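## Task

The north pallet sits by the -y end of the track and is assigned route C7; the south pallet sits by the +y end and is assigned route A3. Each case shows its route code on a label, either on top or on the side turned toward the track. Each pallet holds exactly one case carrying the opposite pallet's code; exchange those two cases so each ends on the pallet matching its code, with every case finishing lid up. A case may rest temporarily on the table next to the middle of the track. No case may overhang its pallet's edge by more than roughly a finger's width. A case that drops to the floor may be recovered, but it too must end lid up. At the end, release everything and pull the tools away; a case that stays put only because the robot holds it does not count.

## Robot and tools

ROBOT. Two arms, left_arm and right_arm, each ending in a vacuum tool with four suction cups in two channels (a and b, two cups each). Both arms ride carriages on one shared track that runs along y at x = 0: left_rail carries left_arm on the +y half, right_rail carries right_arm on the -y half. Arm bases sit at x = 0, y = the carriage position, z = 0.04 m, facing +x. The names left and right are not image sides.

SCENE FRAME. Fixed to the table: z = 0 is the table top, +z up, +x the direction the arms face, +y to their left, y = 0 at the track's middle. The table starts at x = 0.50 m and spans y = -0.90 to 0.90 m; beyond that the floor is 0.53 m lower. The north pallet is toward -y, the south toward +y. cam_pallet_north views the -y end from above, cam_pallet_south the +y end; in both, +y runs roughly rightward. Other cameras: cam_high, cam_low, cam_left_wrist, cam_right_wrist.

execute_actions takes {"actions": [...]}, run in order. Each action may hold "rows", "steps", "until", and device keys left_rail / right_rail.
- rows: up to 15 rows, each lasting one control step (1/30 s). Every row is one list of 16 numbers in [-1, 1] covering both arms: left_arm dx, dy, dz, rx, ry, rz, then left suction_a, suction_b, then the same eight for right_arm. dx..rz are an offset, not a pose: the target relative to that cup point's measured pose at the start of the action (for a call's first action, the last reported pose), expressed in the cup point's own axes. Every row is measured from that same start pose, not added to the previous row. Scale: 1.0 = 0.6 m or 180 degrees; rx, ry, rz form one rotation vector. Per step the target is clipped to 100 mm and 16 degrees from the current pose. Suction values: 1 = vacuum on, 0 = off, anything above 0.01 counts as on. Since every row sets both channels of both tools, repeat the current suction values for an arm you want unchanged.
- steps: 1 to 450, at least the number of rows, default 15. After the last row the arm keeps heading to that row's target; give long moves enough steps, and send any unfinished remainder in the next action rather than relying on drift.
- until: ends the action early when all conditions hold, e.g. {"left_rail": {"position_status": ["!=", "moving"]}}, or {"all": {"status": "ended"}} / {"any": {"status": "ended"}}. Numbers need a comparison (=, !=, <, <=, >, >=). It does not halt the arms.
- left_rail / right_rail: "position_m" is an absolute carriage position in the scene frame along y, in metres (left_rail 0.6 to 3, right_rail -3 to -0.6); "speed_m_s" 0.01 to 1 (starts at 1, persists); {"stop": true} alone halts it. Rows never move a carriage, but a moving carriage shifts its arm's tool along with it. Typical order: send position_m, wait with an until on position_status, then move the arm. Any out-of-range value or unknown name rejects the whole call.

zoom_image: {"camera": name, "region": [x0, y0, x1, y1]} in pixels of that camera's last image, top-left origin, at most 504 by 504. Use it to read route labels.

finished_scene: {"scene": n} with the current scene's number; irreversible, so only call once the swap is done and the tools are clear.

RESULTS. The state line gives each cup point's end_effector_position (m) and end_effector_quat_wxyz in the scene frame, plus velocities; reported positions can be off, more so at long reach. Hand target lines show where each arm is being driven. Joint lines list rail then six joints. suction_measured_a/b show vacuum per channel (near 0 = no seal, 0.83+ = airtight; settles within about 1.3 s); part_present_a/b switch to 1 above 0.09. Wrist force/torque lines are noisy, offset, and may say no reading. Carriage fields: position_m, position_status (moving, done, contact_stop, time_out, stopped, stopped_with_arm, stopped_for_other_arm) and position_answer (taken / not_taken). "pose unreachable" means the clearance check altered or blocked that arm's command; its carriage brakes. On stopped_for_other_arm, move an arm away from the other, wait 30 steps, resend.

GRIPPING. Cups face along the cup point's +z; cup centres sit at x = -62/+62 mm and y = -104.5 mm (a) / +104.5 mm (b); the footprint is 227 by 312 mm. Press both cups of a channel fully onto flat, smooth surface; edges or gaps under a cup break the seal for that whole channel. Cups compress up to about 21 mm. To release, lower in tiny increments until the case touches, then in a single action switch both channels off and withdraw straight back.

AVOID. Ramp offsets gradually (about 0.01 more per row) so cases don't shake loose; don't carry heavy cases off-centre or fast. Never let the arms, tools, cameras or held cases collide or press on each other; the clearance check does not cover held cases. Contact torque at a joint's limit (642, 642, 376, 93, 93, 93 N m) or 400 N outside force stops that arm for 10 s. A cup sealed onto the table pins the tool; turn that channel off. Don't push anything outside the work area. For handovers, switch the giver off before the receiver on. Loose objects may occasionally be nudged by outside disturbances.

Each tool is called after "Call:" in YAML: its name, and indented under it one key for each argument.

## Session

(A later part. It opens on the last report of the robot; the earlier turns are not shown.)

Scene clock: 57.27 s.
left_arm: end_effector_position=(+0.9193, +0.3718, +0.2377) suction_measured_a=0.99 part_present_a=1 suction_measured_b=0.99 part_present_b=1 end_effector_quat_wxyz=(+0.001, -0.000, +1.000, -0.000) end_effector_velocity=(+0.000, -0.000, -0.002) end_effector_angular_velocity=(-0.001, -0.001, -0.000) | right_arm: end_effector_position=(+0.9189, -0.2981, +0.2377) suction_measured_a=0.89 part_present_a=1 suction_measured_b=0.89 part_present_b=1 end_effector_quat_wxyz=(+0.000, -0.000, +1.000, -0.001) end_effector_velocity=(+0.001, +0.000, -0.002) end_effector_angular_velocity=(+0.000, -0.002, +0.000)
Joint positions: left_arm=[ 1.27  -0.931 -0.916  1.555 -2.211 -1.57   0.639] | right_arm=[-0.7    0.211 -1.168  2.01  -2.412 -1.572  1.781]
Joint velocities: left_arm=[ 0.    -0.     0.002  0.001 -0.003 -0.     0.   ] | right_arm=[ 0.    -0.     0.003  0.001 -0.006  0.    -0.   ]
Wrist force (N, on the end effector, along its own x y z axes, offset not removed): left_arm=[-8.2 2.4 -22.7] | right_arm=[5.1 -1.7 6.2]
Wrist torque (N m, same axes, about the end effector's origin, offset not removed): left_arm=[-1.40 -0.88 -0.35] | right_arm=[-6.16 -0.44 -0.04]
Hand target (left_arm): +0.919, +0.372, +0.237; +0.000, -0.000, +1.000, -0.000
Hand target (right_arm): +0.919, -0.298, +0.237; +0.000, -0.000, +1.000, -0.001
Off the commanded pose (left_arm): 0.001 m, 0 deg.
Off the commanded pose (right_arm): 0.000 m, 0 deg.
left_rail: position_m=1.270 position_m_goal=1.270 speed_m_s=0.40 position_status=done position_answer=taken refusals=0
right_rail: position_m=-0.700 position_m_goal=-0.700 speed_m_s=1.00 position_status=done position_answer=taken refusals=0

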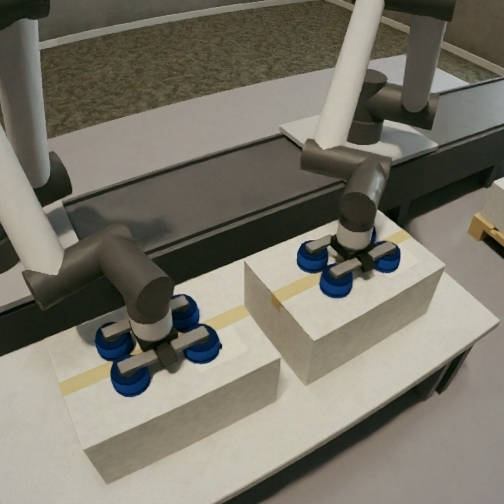

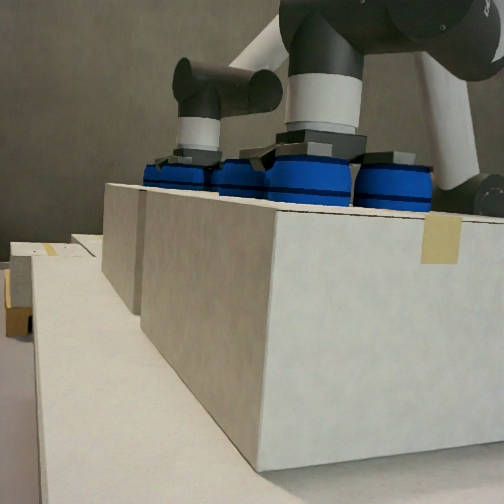

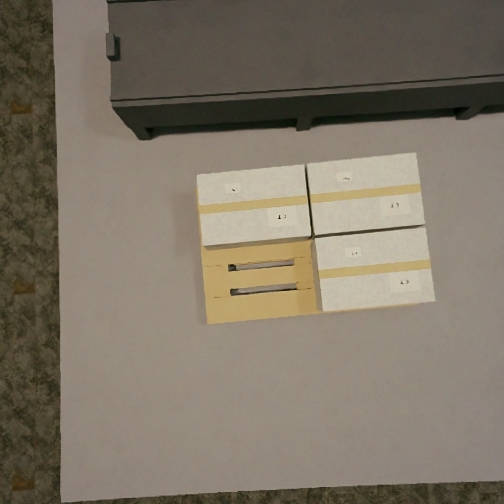

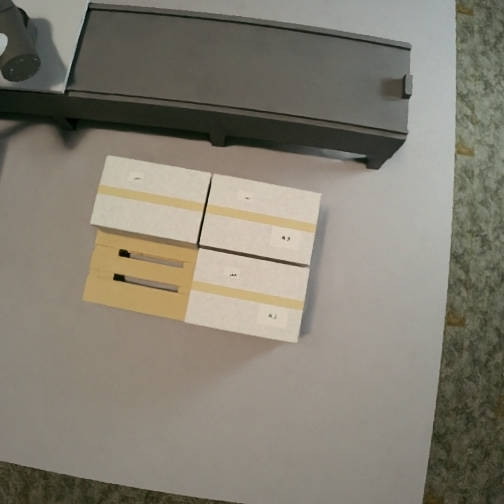

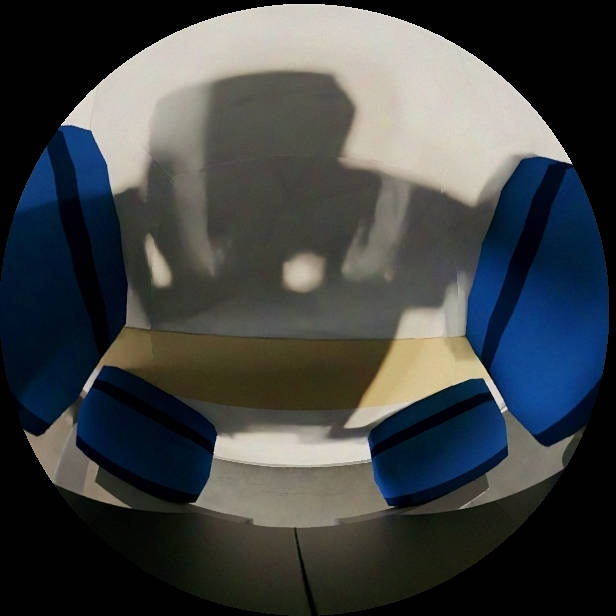

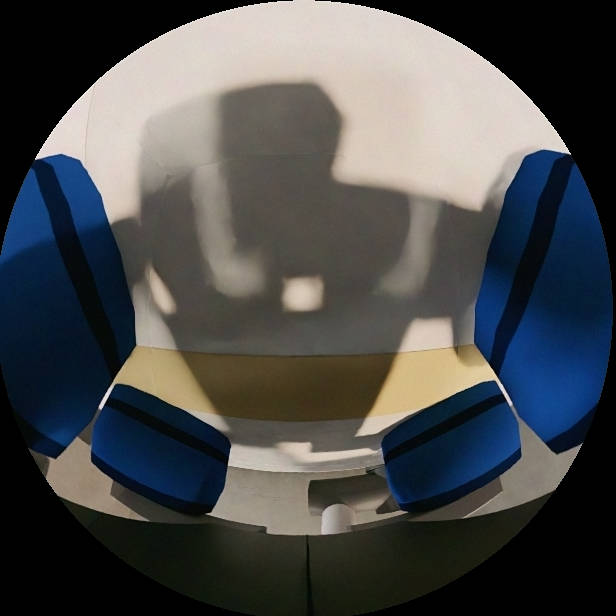

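Call:
execute_actions:
  actions:
    - {"rows":[[0,0,0,0,0,0,0,0,0,0,0,0,0,0,0,0],[0,0,-0.004,0,0,0,0,0,0,0,-0.004,0,0,0,0,0],[0,0,-0.009,0,0,0,0,0,0,0,-0.009,0,0,0,0,0],[0,0,-0.014,0,0,0,0,0,0,0,-0.014,0,0,0,0,0],[0,0,-0.02,0,0,0,0,0,0,0,-0.02,0,0,0,0,0],[0,0,-0.028,0,0,0,0,0,0,0,-0.028,0,0,0,0,0],[0,0,-0.036,0,0,0,0,0,0,0,-0.036,0,0,0,0,0],[0,0,-0.05,0,0,0,0,0,0,0,-0.05,0,0,0,0,0],[0,0,-0.075,0,0,0,0,0,0,0,-0.075,0,0,0,0,0],[-0.005,0,-0.1,0,0,0,0,0,0,0,-0.1,0,0,0,0,0]],"steps":17}
    - {"right_rail":{"position_m":-2.1},"left_rail":{"position_m":0.6},"steps":3}

Scene clock: 71.77 s.
left_arm: end_effector_position=(+0.9220, +0.3678, +0.2947) suction_measured_a=0.01 part_present_a=0 suction_measured_b=0.01 part_present_b=0 end_effector_quat_wxyz=(+0.000, -0.000, +1.000, -0.000) end_effector_velocity=(+0.003, -0.128, +0.022) end_effector_angular_velocity=(+0.000, +0.000, +0.001) | right_arm: end_effector_position=(+0.9187, -0.3025, +0.2949) suction_measured_a=0.00 part_present_a=0 suction_measured_b=0.00 part_present_b=0 end_effector_quat_wxyz=(+0.000, -0.000, +1.000, -0.001) end_effector_velocity=(+0.001, -0.130, +0.022) end_effector_angular_velocity=(+0.000, +0.000, -0.000)
Joint positions: left_arm=[ 1.266 -0.929 -0.952  1.526 -2.146 -1.57   0.641] | right_arm=[-0.704  0.211 -1.221  1.982 -2.332 -1.572  1.781]
Joint velocities: left_arm=[-0.129  0.002 -0.013 -0.014  0.027  0.     0.001] | right_arm=[-0.13  -0.    -0.019 -0.013  0.032  0.    -0.   ]
Wrist force (N, on the end effector, along its own x y z axes, offset not removed): left_arm=[-6.6 3.3 1.5] | right_arm=[2.8 7.2 1.9]
Wrist torque (N m, same axes, about the end effector's origin, offset not removed): left_arm=[-0.03 1.56 -0.63] | right_arm=[1.12 0.14 0.06]
Hand target (left_arm): +0.922, +0.358, +0.298; +0.001, -0.000, +1.000, -0.000
Hand target (right_arm): +0.919, -0.311, +0.298; +0.000, -0.000, +1.000, -0.001
Off the commanded pose (left_arm): 0.003 m, 0 deg.
Off the commanded pose (right_arm): 0.003 m, 0 deg.
left_rail: position_m=1.266 position_m_goal=0.600 speed_m_s=0.40 position_status=moving position_answer=taken refusals=0
right_rail: position_m=-0.704 position_m_goal=-2.100 speed_m_s=1.00 position_status=moving position_answer=taken refusals=0

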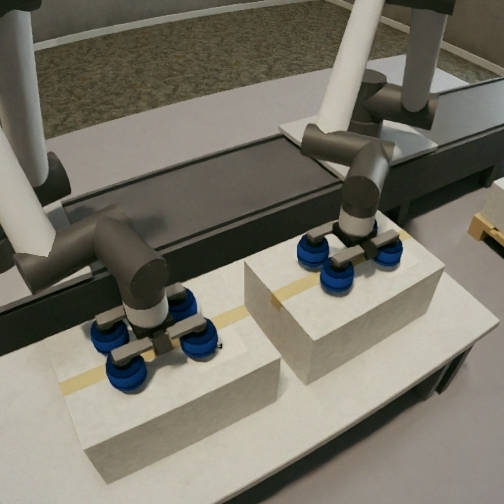

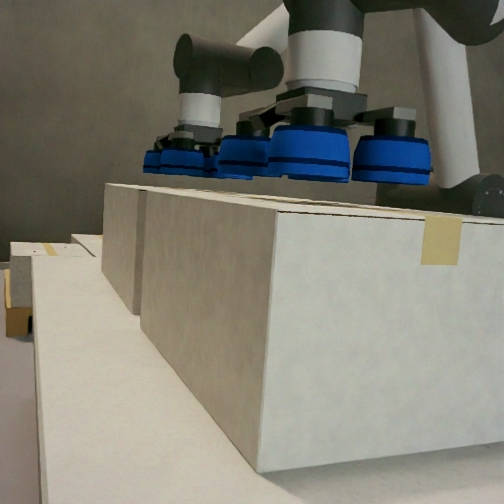

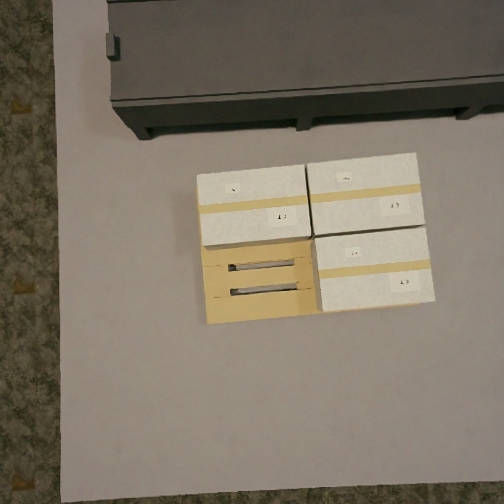

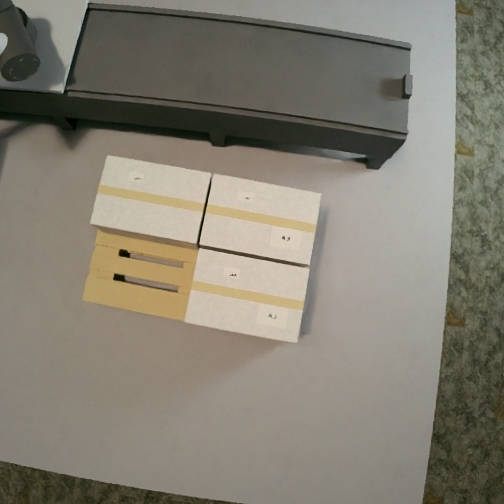

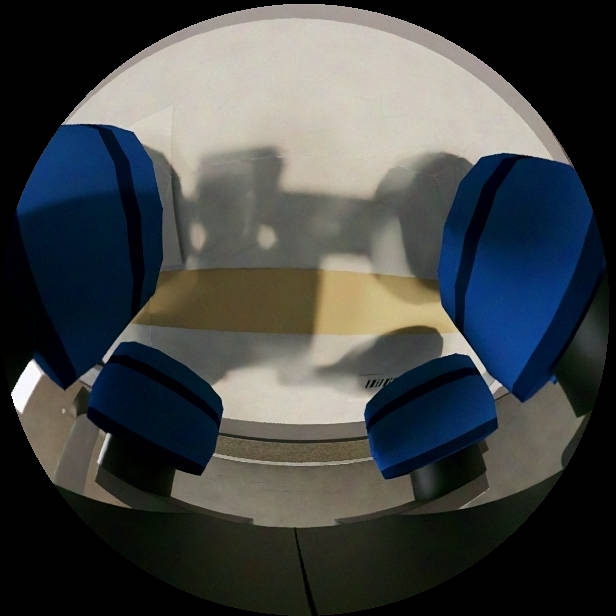

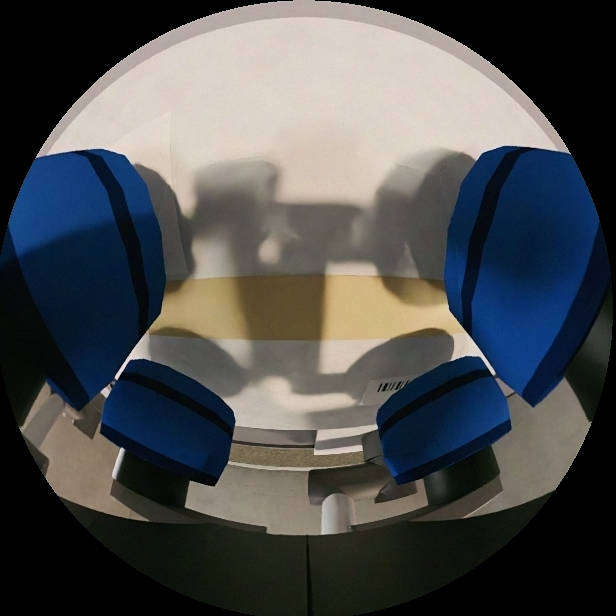

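Call:
execute_actions:
  actions:
    - {"steps":60,"until":{"all":{"status":"ended"}}}
    - {"rows":[[0,0,0.02,0,0,0,0,0,0,0.03,0,0,0,0,0,0],[0,0,0.04,0,0,0,0,0,0,0.08,0,0,0,0,0,0],[0,0,0.055,0,0,0,0,0,0,0.4,0,0,0,0,0,0],[0,0,0.07,0,0,0,0,0,0,0.4,0,0,0,0,0,0],[0,0,0.084,0,0,0,1,1,0,0.4,0,0,0,0,0,0]],"steps":20}

Scene clock: 76.83 s.
left_arm: end_effector_position=(+0.9223, -0.2980, +0.2477) suction_measured_a=0.83 part_present_a=1 suction_measured_b=0.83 part_present_b=1 end_effector_quat_wxyz=(+0.001, -0.000, +1.000, -0.000) end_effector_velocity=(+0.001, -0.000, -0.002) end_effector_angular_velocity=(-0.001, -0.003, +0.000) | right_arm: end_effector_position=(+0.9166, -1.4669, +0.2981) suction_measured_a=0.00 part_present_a=0 suction_measured_b=0.00 part_present_b=0 end_effector_quat_wxyz=(+0.001, -0.001, +1.000, -0.000) end_effector_velocity=(+0.015, +0.075, -0.003) end_effector_angular_velocity=(-0.007, +0.004, -0.007)
Joint positions: left_arm=[ 0.6   -0.929 -0.921  1.547 -2.198 -1.57   0.641] | right_arm=[-2.1    0.423 -1.12   1.813 -2.265 -1.572  1.993]
Joint velocities: left_arm=[ 0.     0.     0.002 -0.    -0.004  0.002 -0.   ] | right_arm=[ 0.     0.058  0.055 -0.089  0.041 -0.005  0.065]
Wrist force (N, on the end effector, along its own x y z axes, offset not removed): left_arm=[-19.2 -7.5 10.8] | right_arm=[0.2 1.9 1.1]
Wrist torque (N m, same axes, about the end effector's origin, offset not removed): left_arm=[-5.37 1.09 -0.62] | right_arm=[0.37 0.49 0.05]
Hand target (left_arm): +0.922, -0.298, +0.247; +0.001, -0.000, +1.000, -0.000
Hand target (right_arm): +0.918, -1.458, +0.298; +0.000, -0.000, +1.000, -0.001
Off the commanded pose (left_arm): 0.000 m, 0 deg.
Off the commanded pose (right_arm): 0.009 m, 0 deg.
left_rail: position_m=0.600 position_m_goal=0.600 speed_m_s=0.40 position_status=done position_answer=taken refusals=0
right_rail: position_m=-2.100 position_m_goal=-2.100 speed_m_s=1.00 position_status=done position_answer=taken refusals=0

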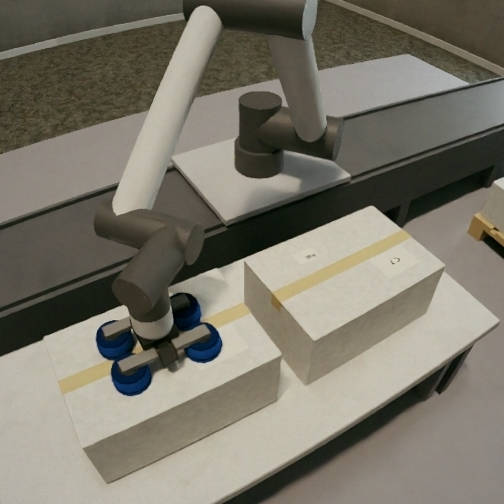

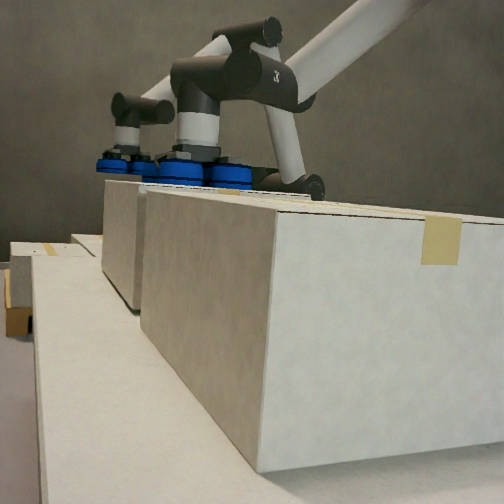

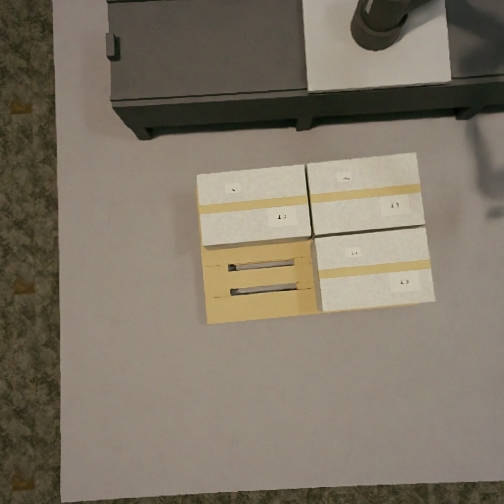

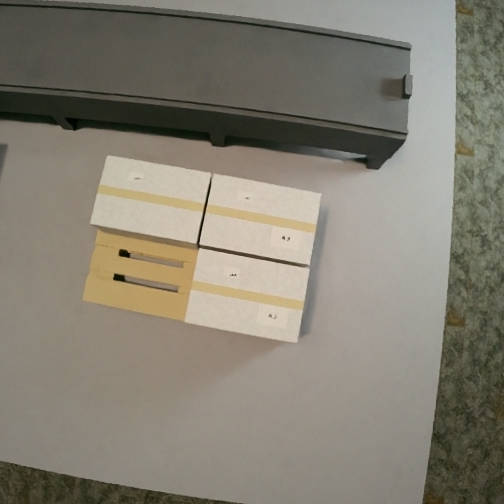

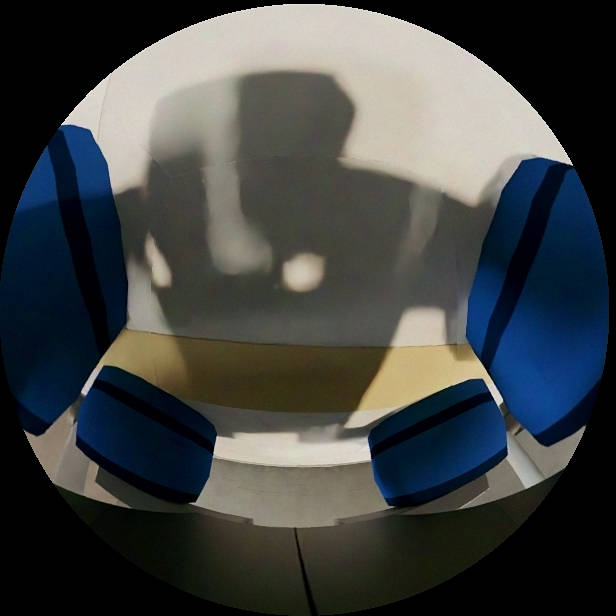

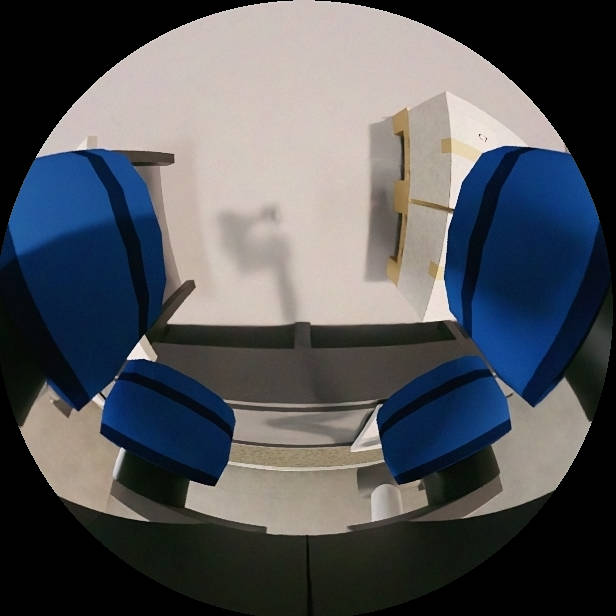

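Call:
execute_actions:
  actions:
    - {"rows":[[0,0,-0.01,0,0,0,1,1,0,0.04,0,0,0,0,0,0],[0,0,-0.03,0,0,0,1,1,0,0.1,0,0,0,0,0,0],[0,0,-0.06,0,0,0,1,1,-0.008,0.573,0,0,0,0,0,0],[0,0,-0.1,0,0,0,1,1,-0.008,0.573,0,0,0,0,0,0],[0,0,-0.15,0,0,0,1,1,-0.008,0.573,0,0,0,0,0,0],[0,0,-0.5,0,0,0,1,1,-0.008,0.573,0,0,0,0,0,0]],"steps":25}
    - {"left_rail":{"position_m":2.6,"speed_m_s":1},"right_rail":{"position_m":-0.6,"speed_m_s":0.6},"steps":4}

Scene clock: 84.77 s.
left_arm: end_effector_position=(+0.9218, -0.2883, +0.5453) suction_measured_a=0.99 part_present_a=1 suction_measured_b=0.99 part_present_b=1 end_effector_quat_wxyz=(+0.001, -0.000, +1.000, -0.001) end_effector_velocity=(+0.001, +0.198, +0.017) end_effector_angular_velocity=(+0.008, +0.006, -0.000) | right_arm: end_effector_position=(+0.9195, -1.1167, +0.2986) suction_measured_a=0.00 part_present_a=0 suction_measured_b=0.00 part_present_b=0 end_effector_quat_wxyz=(+0.001, -0.001, +1.000, +0.000) end_effector_velocity=(+0.011, +0.230, +0.000) end_effector_angular_velocity=(-0.004, +0.003, -0.003)
Joint positions: left_arm=[ 0.61  -0.929 -1.074  1.353 -1.852 -1.571  0.641] | right_arm=[-2.09   0.663 -0.903  1.43  -2.099 -1.572  2.232]
Joint velocities: left_arm=[ 0.199 -0.    -0.001 -0.024  0.035  0.     0.   ] | right_arm=[ 0.199  0.014  0.032 -0.061  0.034 -0.001  0.016]
Wrist force (N, on the end effector, along its own x y z axes, offset not removed): left_arm=[-10.0 -35.0 11.6] | right_arm=[1.6 -3.9 -0.3]
Wrist torque (N m, same axes, about the end effector's origin, offset not removed): left_arm=[-3.59 1.70 -0.45] | right_arm=[-0.18 0.29 -0.06]
Hand target (left_arm): +0.922, -0.276, +0.548; +0.001, -0.000, +1.000, -0.000
Hand target (right_arm): +0.921, -1.101, +0.299; +0.001, -0.001, +1.000, -0.000
Off the commanded pose (left_arm): 0.002 m, 0 deg.
Off the commanded pose (right_arm): 0.004 m, 0 deg.
left_rail: position_m=0.610 position_m_goal=2.600 speed_m_s=1.00 position_status=moving position_answer=taken refusals=0
right_rail: position_m=-2.090 position_m_goal=-0.600 speed_m_s=0.60 position_status=moving position_answer=taken refusals=0

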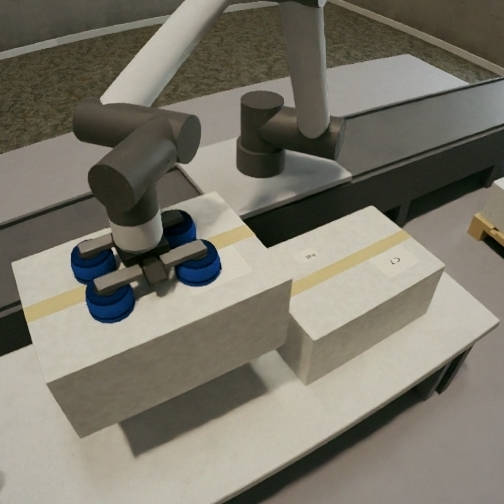

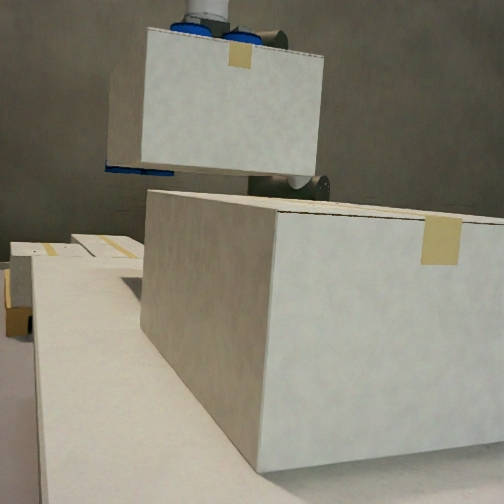

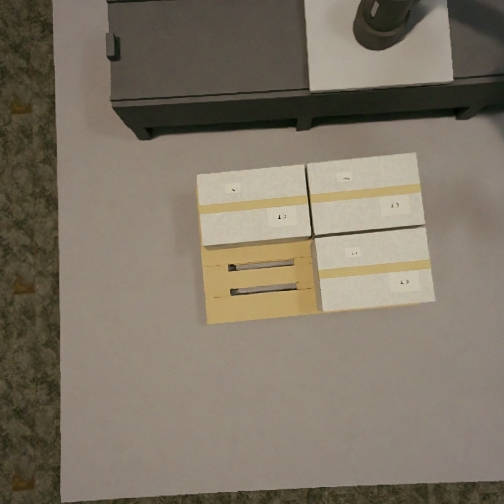

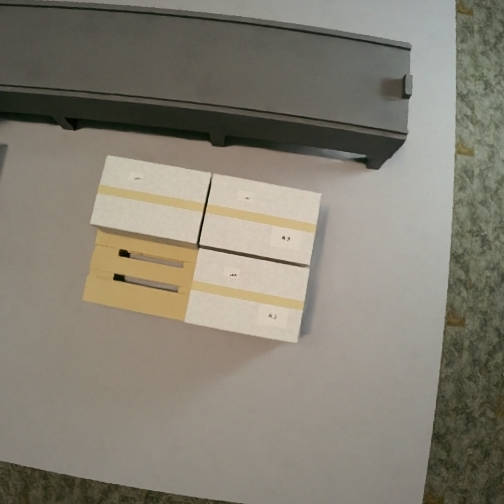

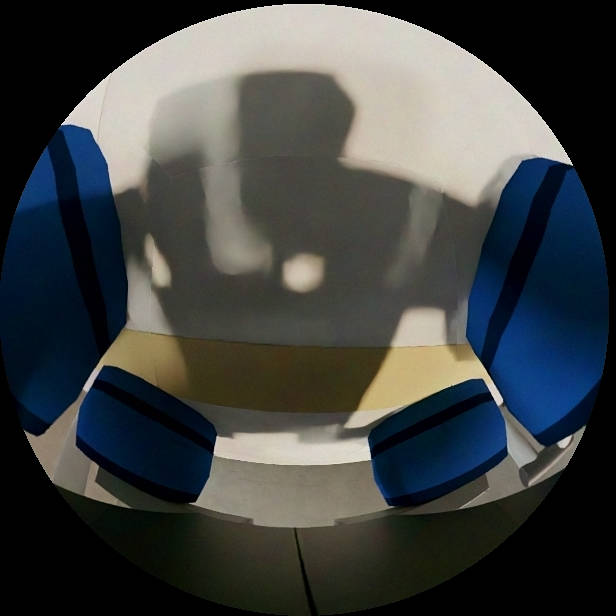

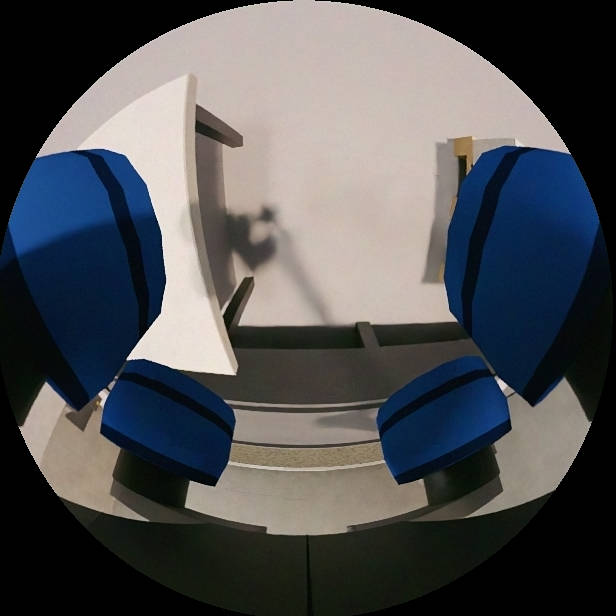

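Call:
execute_actions:
  actions:
    - {"steps":90,"until":{"all":{"status":"ended"}}}
    - {"rows":[[0,0,0,0,0,0,1,1,0,0,0.02,0,0,0,0,0],[0,0,0,0,0,0,1,1,0,0,0.04,0,0,0,0,0],[0,0,0,0,0,0,1,1,0,0,0.055,0,0,0,0,0],[0,0,0,0,0,0,1,1,0,0,0.07,0,0,0,0,0],[0,0,0,0,0,0,1,1,0,0,0.085,0,0,0,1,1]],"steps":16}

Scene clock: 89.93 s.
left_arm: end_effector_position=(+0.9220, +1.7020, +0.5477) suction_measured_a=0.99 part_present_a=1 suction_measured_b=0.99 part_present_b=1 end_effector_quat_wxyz=(+0.001, -0.000, +1.000, -0.000) end_effector_velocity=(-0.000, +0.000, +0.000) end_effector_angular_velocity=(-0.000, -0.000, -0.000) | right_arm: end_effector_position=(+0.9208, +0.3769, +0.2491) suction_measured_a=0.79 part_present_a=1 suction_measured_b=0.79 part_present_b=1 end_effector_quat_wxyz=(+0.001, -0.001, +1.000, -0.000) end_effector_velocity=(+0.005, +0.002, -0.009) end_effector_angular_velocity=(+0.006, -0.011, -0.001)
Joint positions: left_arm=[ 2.6   -0.929 -1.074  1.35  -1.848 -1.57   0.641] | right_arm=[-0.6    0.665 -0.869  1.445 -2.149 -1.572  2.234]
Joint velocities: left_arm=[ 0. -0. -0.  0. -0. -0.  0.] | right_arm=[ 0.    -0.001  0.009  0.001 -0.022 -0.002  0.   ]
Wrist force (N, on the end effector, along its own x y z axes, offset not removed): left_arm=[-16.3 0.9 13.3] | right_arm=[-0.9 14.0 0.6]
Wrist torque (N m, same axes, about the end effector's origin, offset not removed): left_arm=[-6.00 1.87 -0.46] | right_arm=[-6.12 -0.39 -1.16]
Hand target (left_arm): +0.922, +1.702, +0.548; +0.001, -0.000, +1.000, -0.000
Hand target (right_arm): +0.921, +0.377, +0.248; +0.001, -0.001, +1.000, -0.000
Off the commanded pose (left_arm): 0.000 m, 0 deg.
Off the commanded pose (right_arm): 0.002 m, 0 deg.
left_rail: position_m=2.600 position_m_goal=2.600 speed_m_s=1.00 position_status=done position_answer=taken refusals=0
right_rail: position_m=-0.600 position_m_goal=-0.600 speed_m_s=0.60 position_status=done position_answer=taken refusals=0

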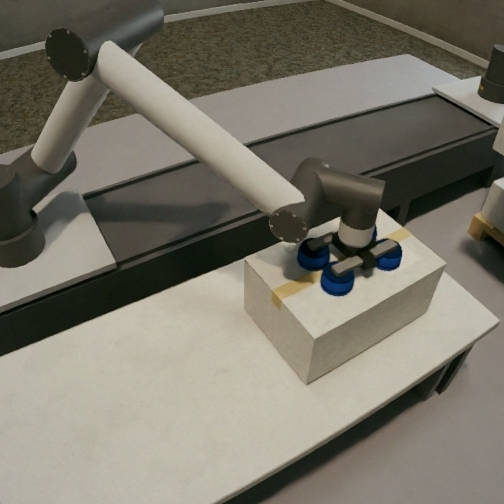

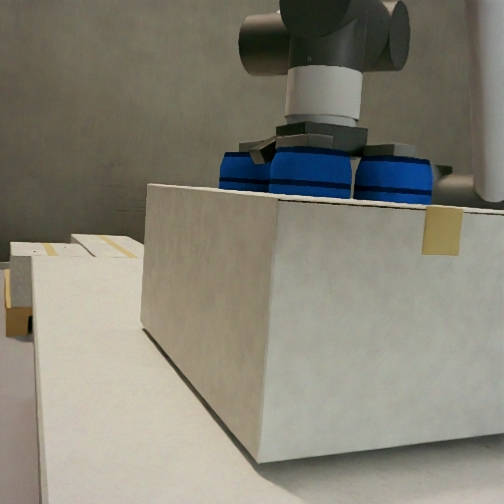

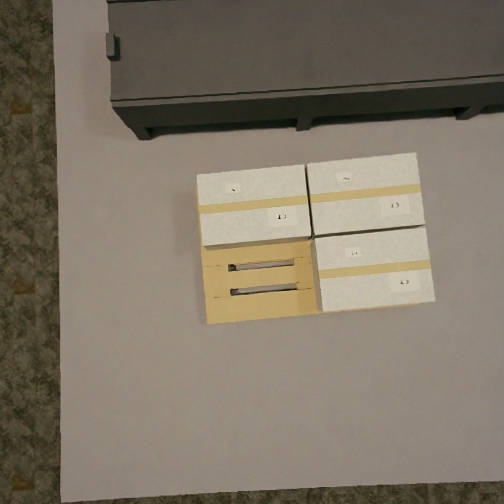

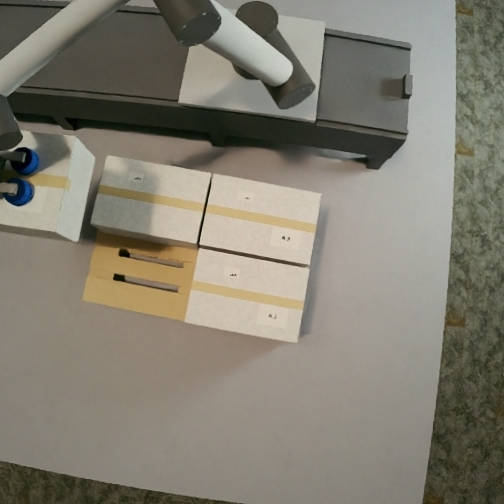

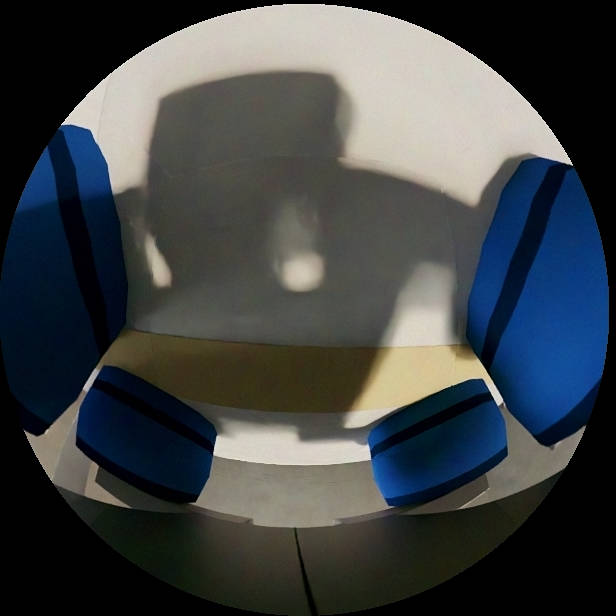

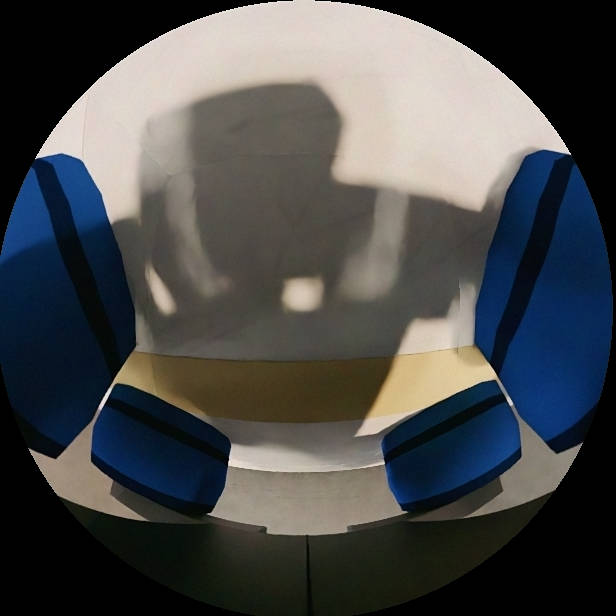

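Call:
execute_actions:
  actions:
    - {"right_rail":{"position_m":-3.0,"speed_m_s":1},"rows":[[-0.005,0.01,0.01,0,0,0,1,1,0,0,-0.01,0,0,0,1,1],[-0.015,0.025,0.025,0,0,0,1,1,0,0,-0.03,0,0,0,1,1],[-0.03,0.05,0.05,0,0,0,1,1,0,-0.01,-0.05,0,0,0,1,1],[-0.05,0.08,0.08,0,0,0,1,1,-0.02,-0.04,-0.07,0,0,0,1,1],[-0.458,0.705,0.663,0,0.0005,0.019,1,1,-0.04,-0.08,-0.07,0,0,0,1,1],[-0.458,0.705,0.663,0,0.0005,0.019,1,1,-0.06,-0.12,-0.07,0,0,0,1,1],[-0.458,0.705,0.663,0,0.0005,0.019,1,1,-0.535,-1,-0.07,0,0.0005,-0.011,1,1]],"steps":46}

Scene clock: 101.13 s.
left_arm: end_effector_position=(+1.1948, +2.1225, +0.1525) suction_measured_a=0.99 part_present_a=1 suction_measured_b=0.99 part_present_b=1 end_effector_quat_wxyz=(-0.000, +0.029, +1.000, -0.000) end_effector_velocity=(+0.023, +0.017, -0.020) end_effector_angular_velocity=(-0.002, -0.002, -0.002) | right_arm: end_effector_position=(+1.2346, -1.4637, +0.2907) suction_measured_a=0.89 part_present_a=1 suction_measured_b=0.89 part_present_b=1 end_effector_quat_wxyz=(+0.000, -0.017, +1.000, -0.000) end_effector_velocity=(+0.068, -1.102, +0.001) end_effector_angular_velocity=(+0.005, +0.005, +0.007)
Joint positions: left_arm=[ 2.6   -0.537 -0.852  1.58  -2.298 -1.571  1.093] | right_arm=[-1.853  0.15  -0.942  1.514 -2.143 -1.571  1.686]
Joint velocities: left_arm=[ 0.     0.021  0.029 -0.02  -0.012 -0.001  0.023] | right_arm=[-0.999 -0.089  0.034 -0.064  0.035  0.005 -0.096]
Wrist force (N, on the end effector, along its own x y z axes, offset not removed): left_arm=[-16.2 6.0 10.6] | right_arm=[-6.6 -20.5 3.2]
Wrist torque (N m, same axes, about the end effector's origin, offset not removed): left_arm=[-6.02 1.01 -0.86] | right_arm=[-3.98 -0.51 -0.47]
Hand target (left_arm): +1.197, +2.125, +0.150; -0.000, +0.030, +1.000, -0.000
Hand target (right_arm): +1.243, -1.522, +0.291; -0.000, -0.018, +1.000, -0.000
Off the commanded pose (left_arm): 0.004 m, 0 deg.
Off the commanded pose (right_arm): 0.014 m, 0 deg.
left_rail: position_m=2.600 position_m_goal=2.600 speed_m_s=1.00 position_status=done position_answer=taken refusals=0
right_rail: position_m=-1.853 position_m_goal=-3.000 speed_m_s=1.00 position_status=moving position_answer=taken refusals=0

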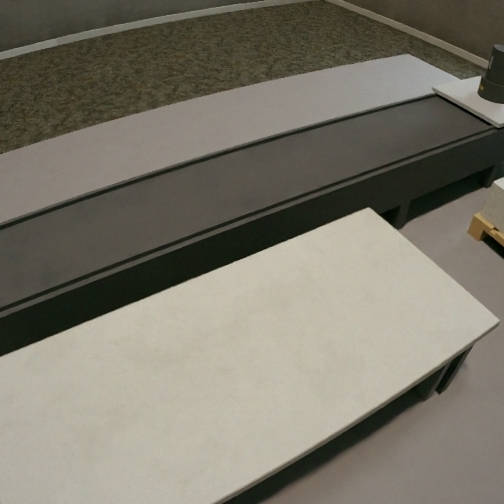

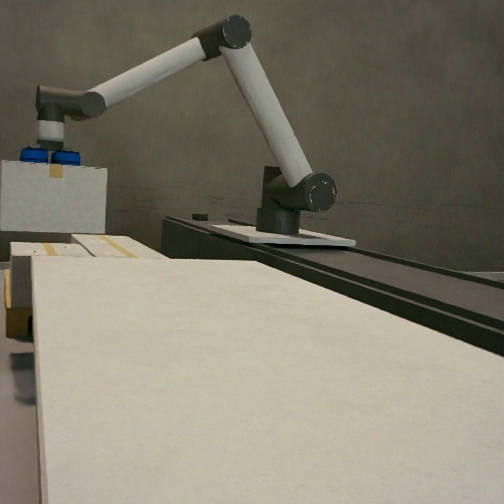

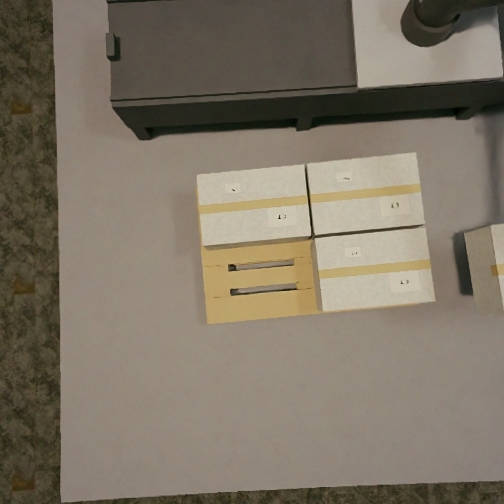

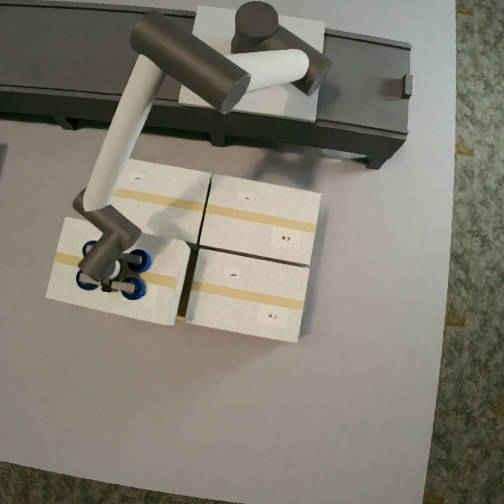

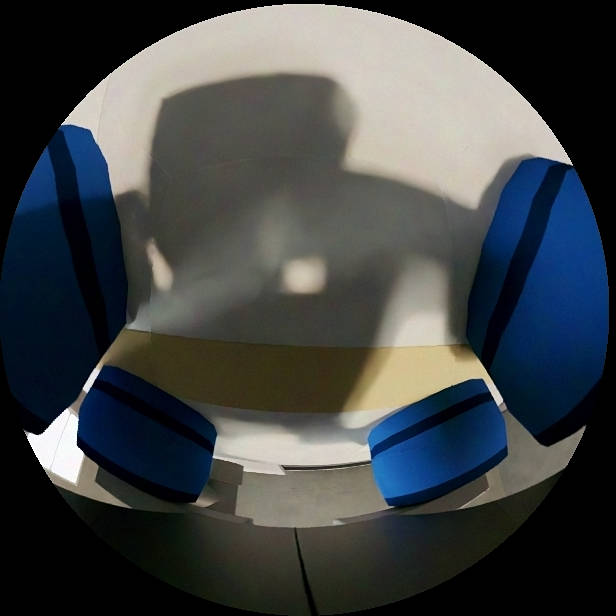

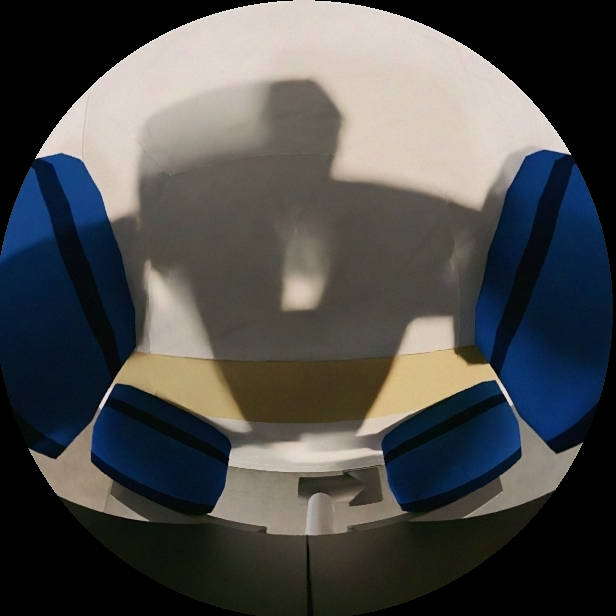

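Call:
execute_actions:
  actions:
    - {"steps":1}
    - {"rows":[[0,0,0,0,0,0,1,1,0,-0.02,0.02,0,0,0,1,1],[0,0,0,0,0,0,1,1,0,-0.05,0.05,0,0,0,1,1],[0,0,0,0,0,0,1,1,0,-0.1,0.1,0,0,0,1,1],[0,0,0,0,0,0,1,1,0.008,-0.23,0.235,0,0,0,1,1]],"steps":21}
    - {"rows":[[0,0,0.02,0,0,0,1,1,0,0,0.03,0,0,0,1,1],[0,0,0.05,0,0,0,1,1,0,0,0.06,0,0,0,1,1],[0,0,0.09,0,0,0,1,1,0,0,0.09,0,0,0,1,1],[0,0,0.13,0,0,0,1,1,0,0,0.13,0,0,0,1,1],[0,0,0.47,0,0,0,1,1,0,0,0.475,0,0,0,1,1]],"steps":30}

Call:
zoom_image:
  camera: "cam_pallet_north"
  region: [185,210,335,340]

Call:
zoom_image:
  camera: "cam_pallet_south"
  region: [60,205,210,335]

Scene clock: 112.70 s.
left_arm: end_effector_position=(+1.1970, +2.1246, -0.1305) suction_measured_a=0.99 part_present_a=1 suction_measured_b=0.99 part_present_b=1 end_effector_quat_wxyz=(-0.000, +0.029, +1.000, -0.000) end_effector_velocity=(+0.003, -0.001, -0.010) end_effector_angular_velocity=(-0.001, -0.001, -0.000) | right_arm: end_effector_position=(+1.2423, -2.7581, -0.1316) suction_measured_a=0.89 part_present_a=1 suction_measured_b=0.89 part_present_b=1 end_effector_quat_wxyz=(-0.000, -0.018, +1.000, -0.000) end_effector_velocity=(+0.003, +0.001, -0.011) end_effector_angular_velocity=(+0.000, -0.000, +0.000)
Joint positions: left_arm=[ 2.6   -0.535 -0.603  1.588 -2.556 -1.572  1.095] | right_arm=[-3.     0.033 -0.616  1.627 -2.581 -1.571  1.568]
Joint velocities: left_arm=[ 0.     0.     0.012 -0.007 -0.006  0.     0.001] | right_arm=[ 0.     0.001  0.013 -0.007 -0.006  0.     0.   ]
Wrist force (N, on the end effector, along its own x y z axes, offset not removed): left_arm=[-8.5 1.2 9.1] | right_arm=[1.1 0.6 4.8]
Wrist torque (N m, same axes, about the end effector's origin, offset not removed): left_arm=[-6.00 0.73 -0.18] | right_arm=[-4.76 0.25 -0.02]
Hand target (left_arm): +1.197, +2.124, -0.132; -0.000, +0.030, +1.000, -0.000
Hand target (right_arm): +1.243, -2.758, -0.133; -0.000, -0.018, +1.000, -0.000
Off the commanded pose (left_arm): 0.001 m, 0 deg.
Off the commanded pose (right_arm): 0.001 m, 0 deg.
left_rail: position_m=2.600 position_m_goal=2.600 speed_m_s=1.00 position_status=done position_answer=taken refusals=0
right_rail: position_m=-3.000 position_m_goal=-3.000 speed_m_s=1.00 position_status=done position_answer=taken refusals=0

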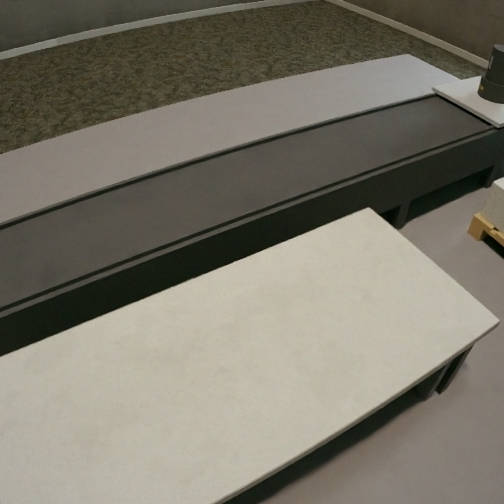

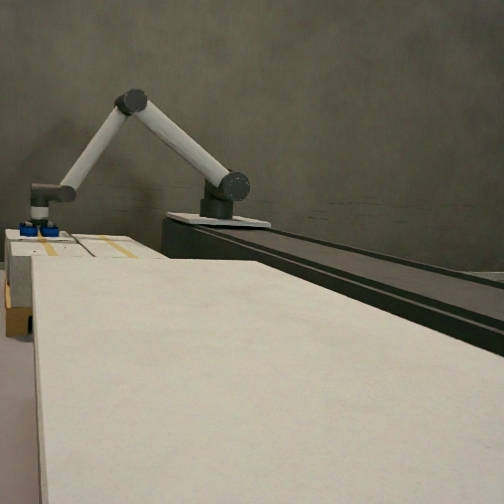

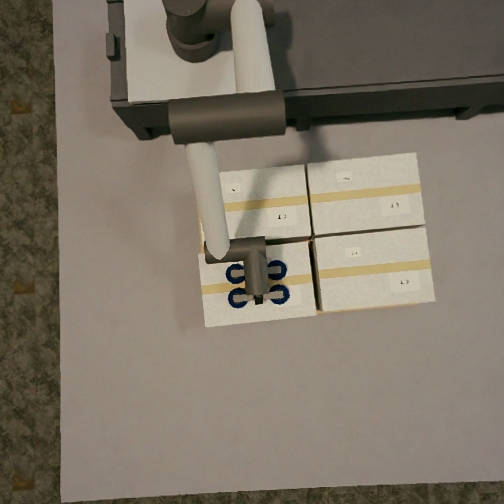

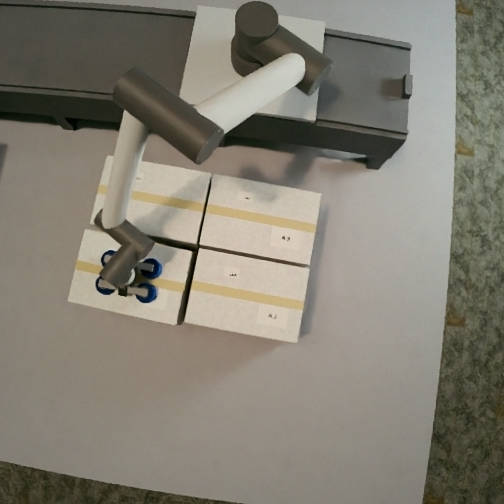

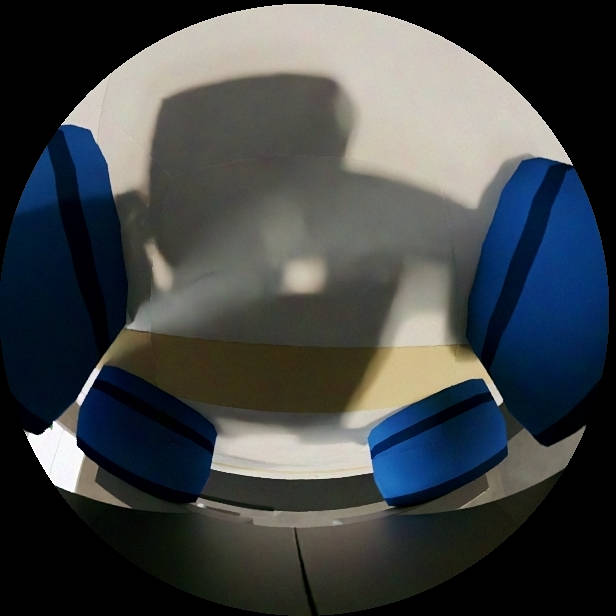

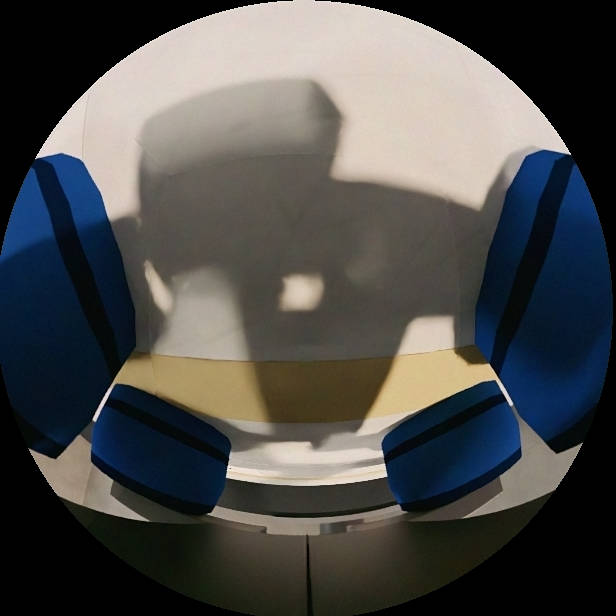

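Region (185, 210, 335, 340) of cam_pallet_north's 504x504 image, scaled by 3.360, with more detail than that image has; it fills the top 437 rows of this view, and the rest is white.

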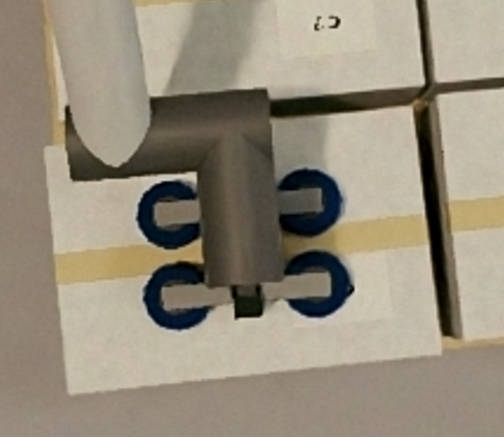

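Region (60, 205, 210, 335) of cam_pallet_south's 504x504 image, scaled by 3.360, with more detail than that image has; it fills the top 437 rows of this view, and the rest is white.

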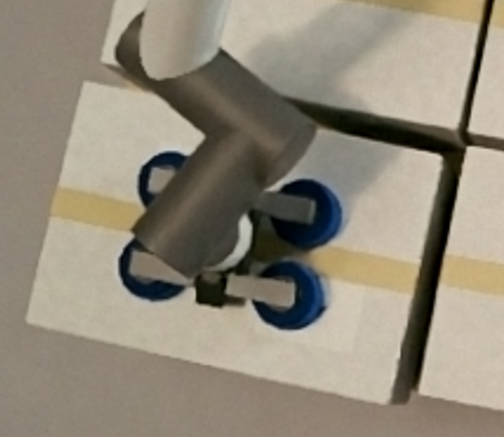

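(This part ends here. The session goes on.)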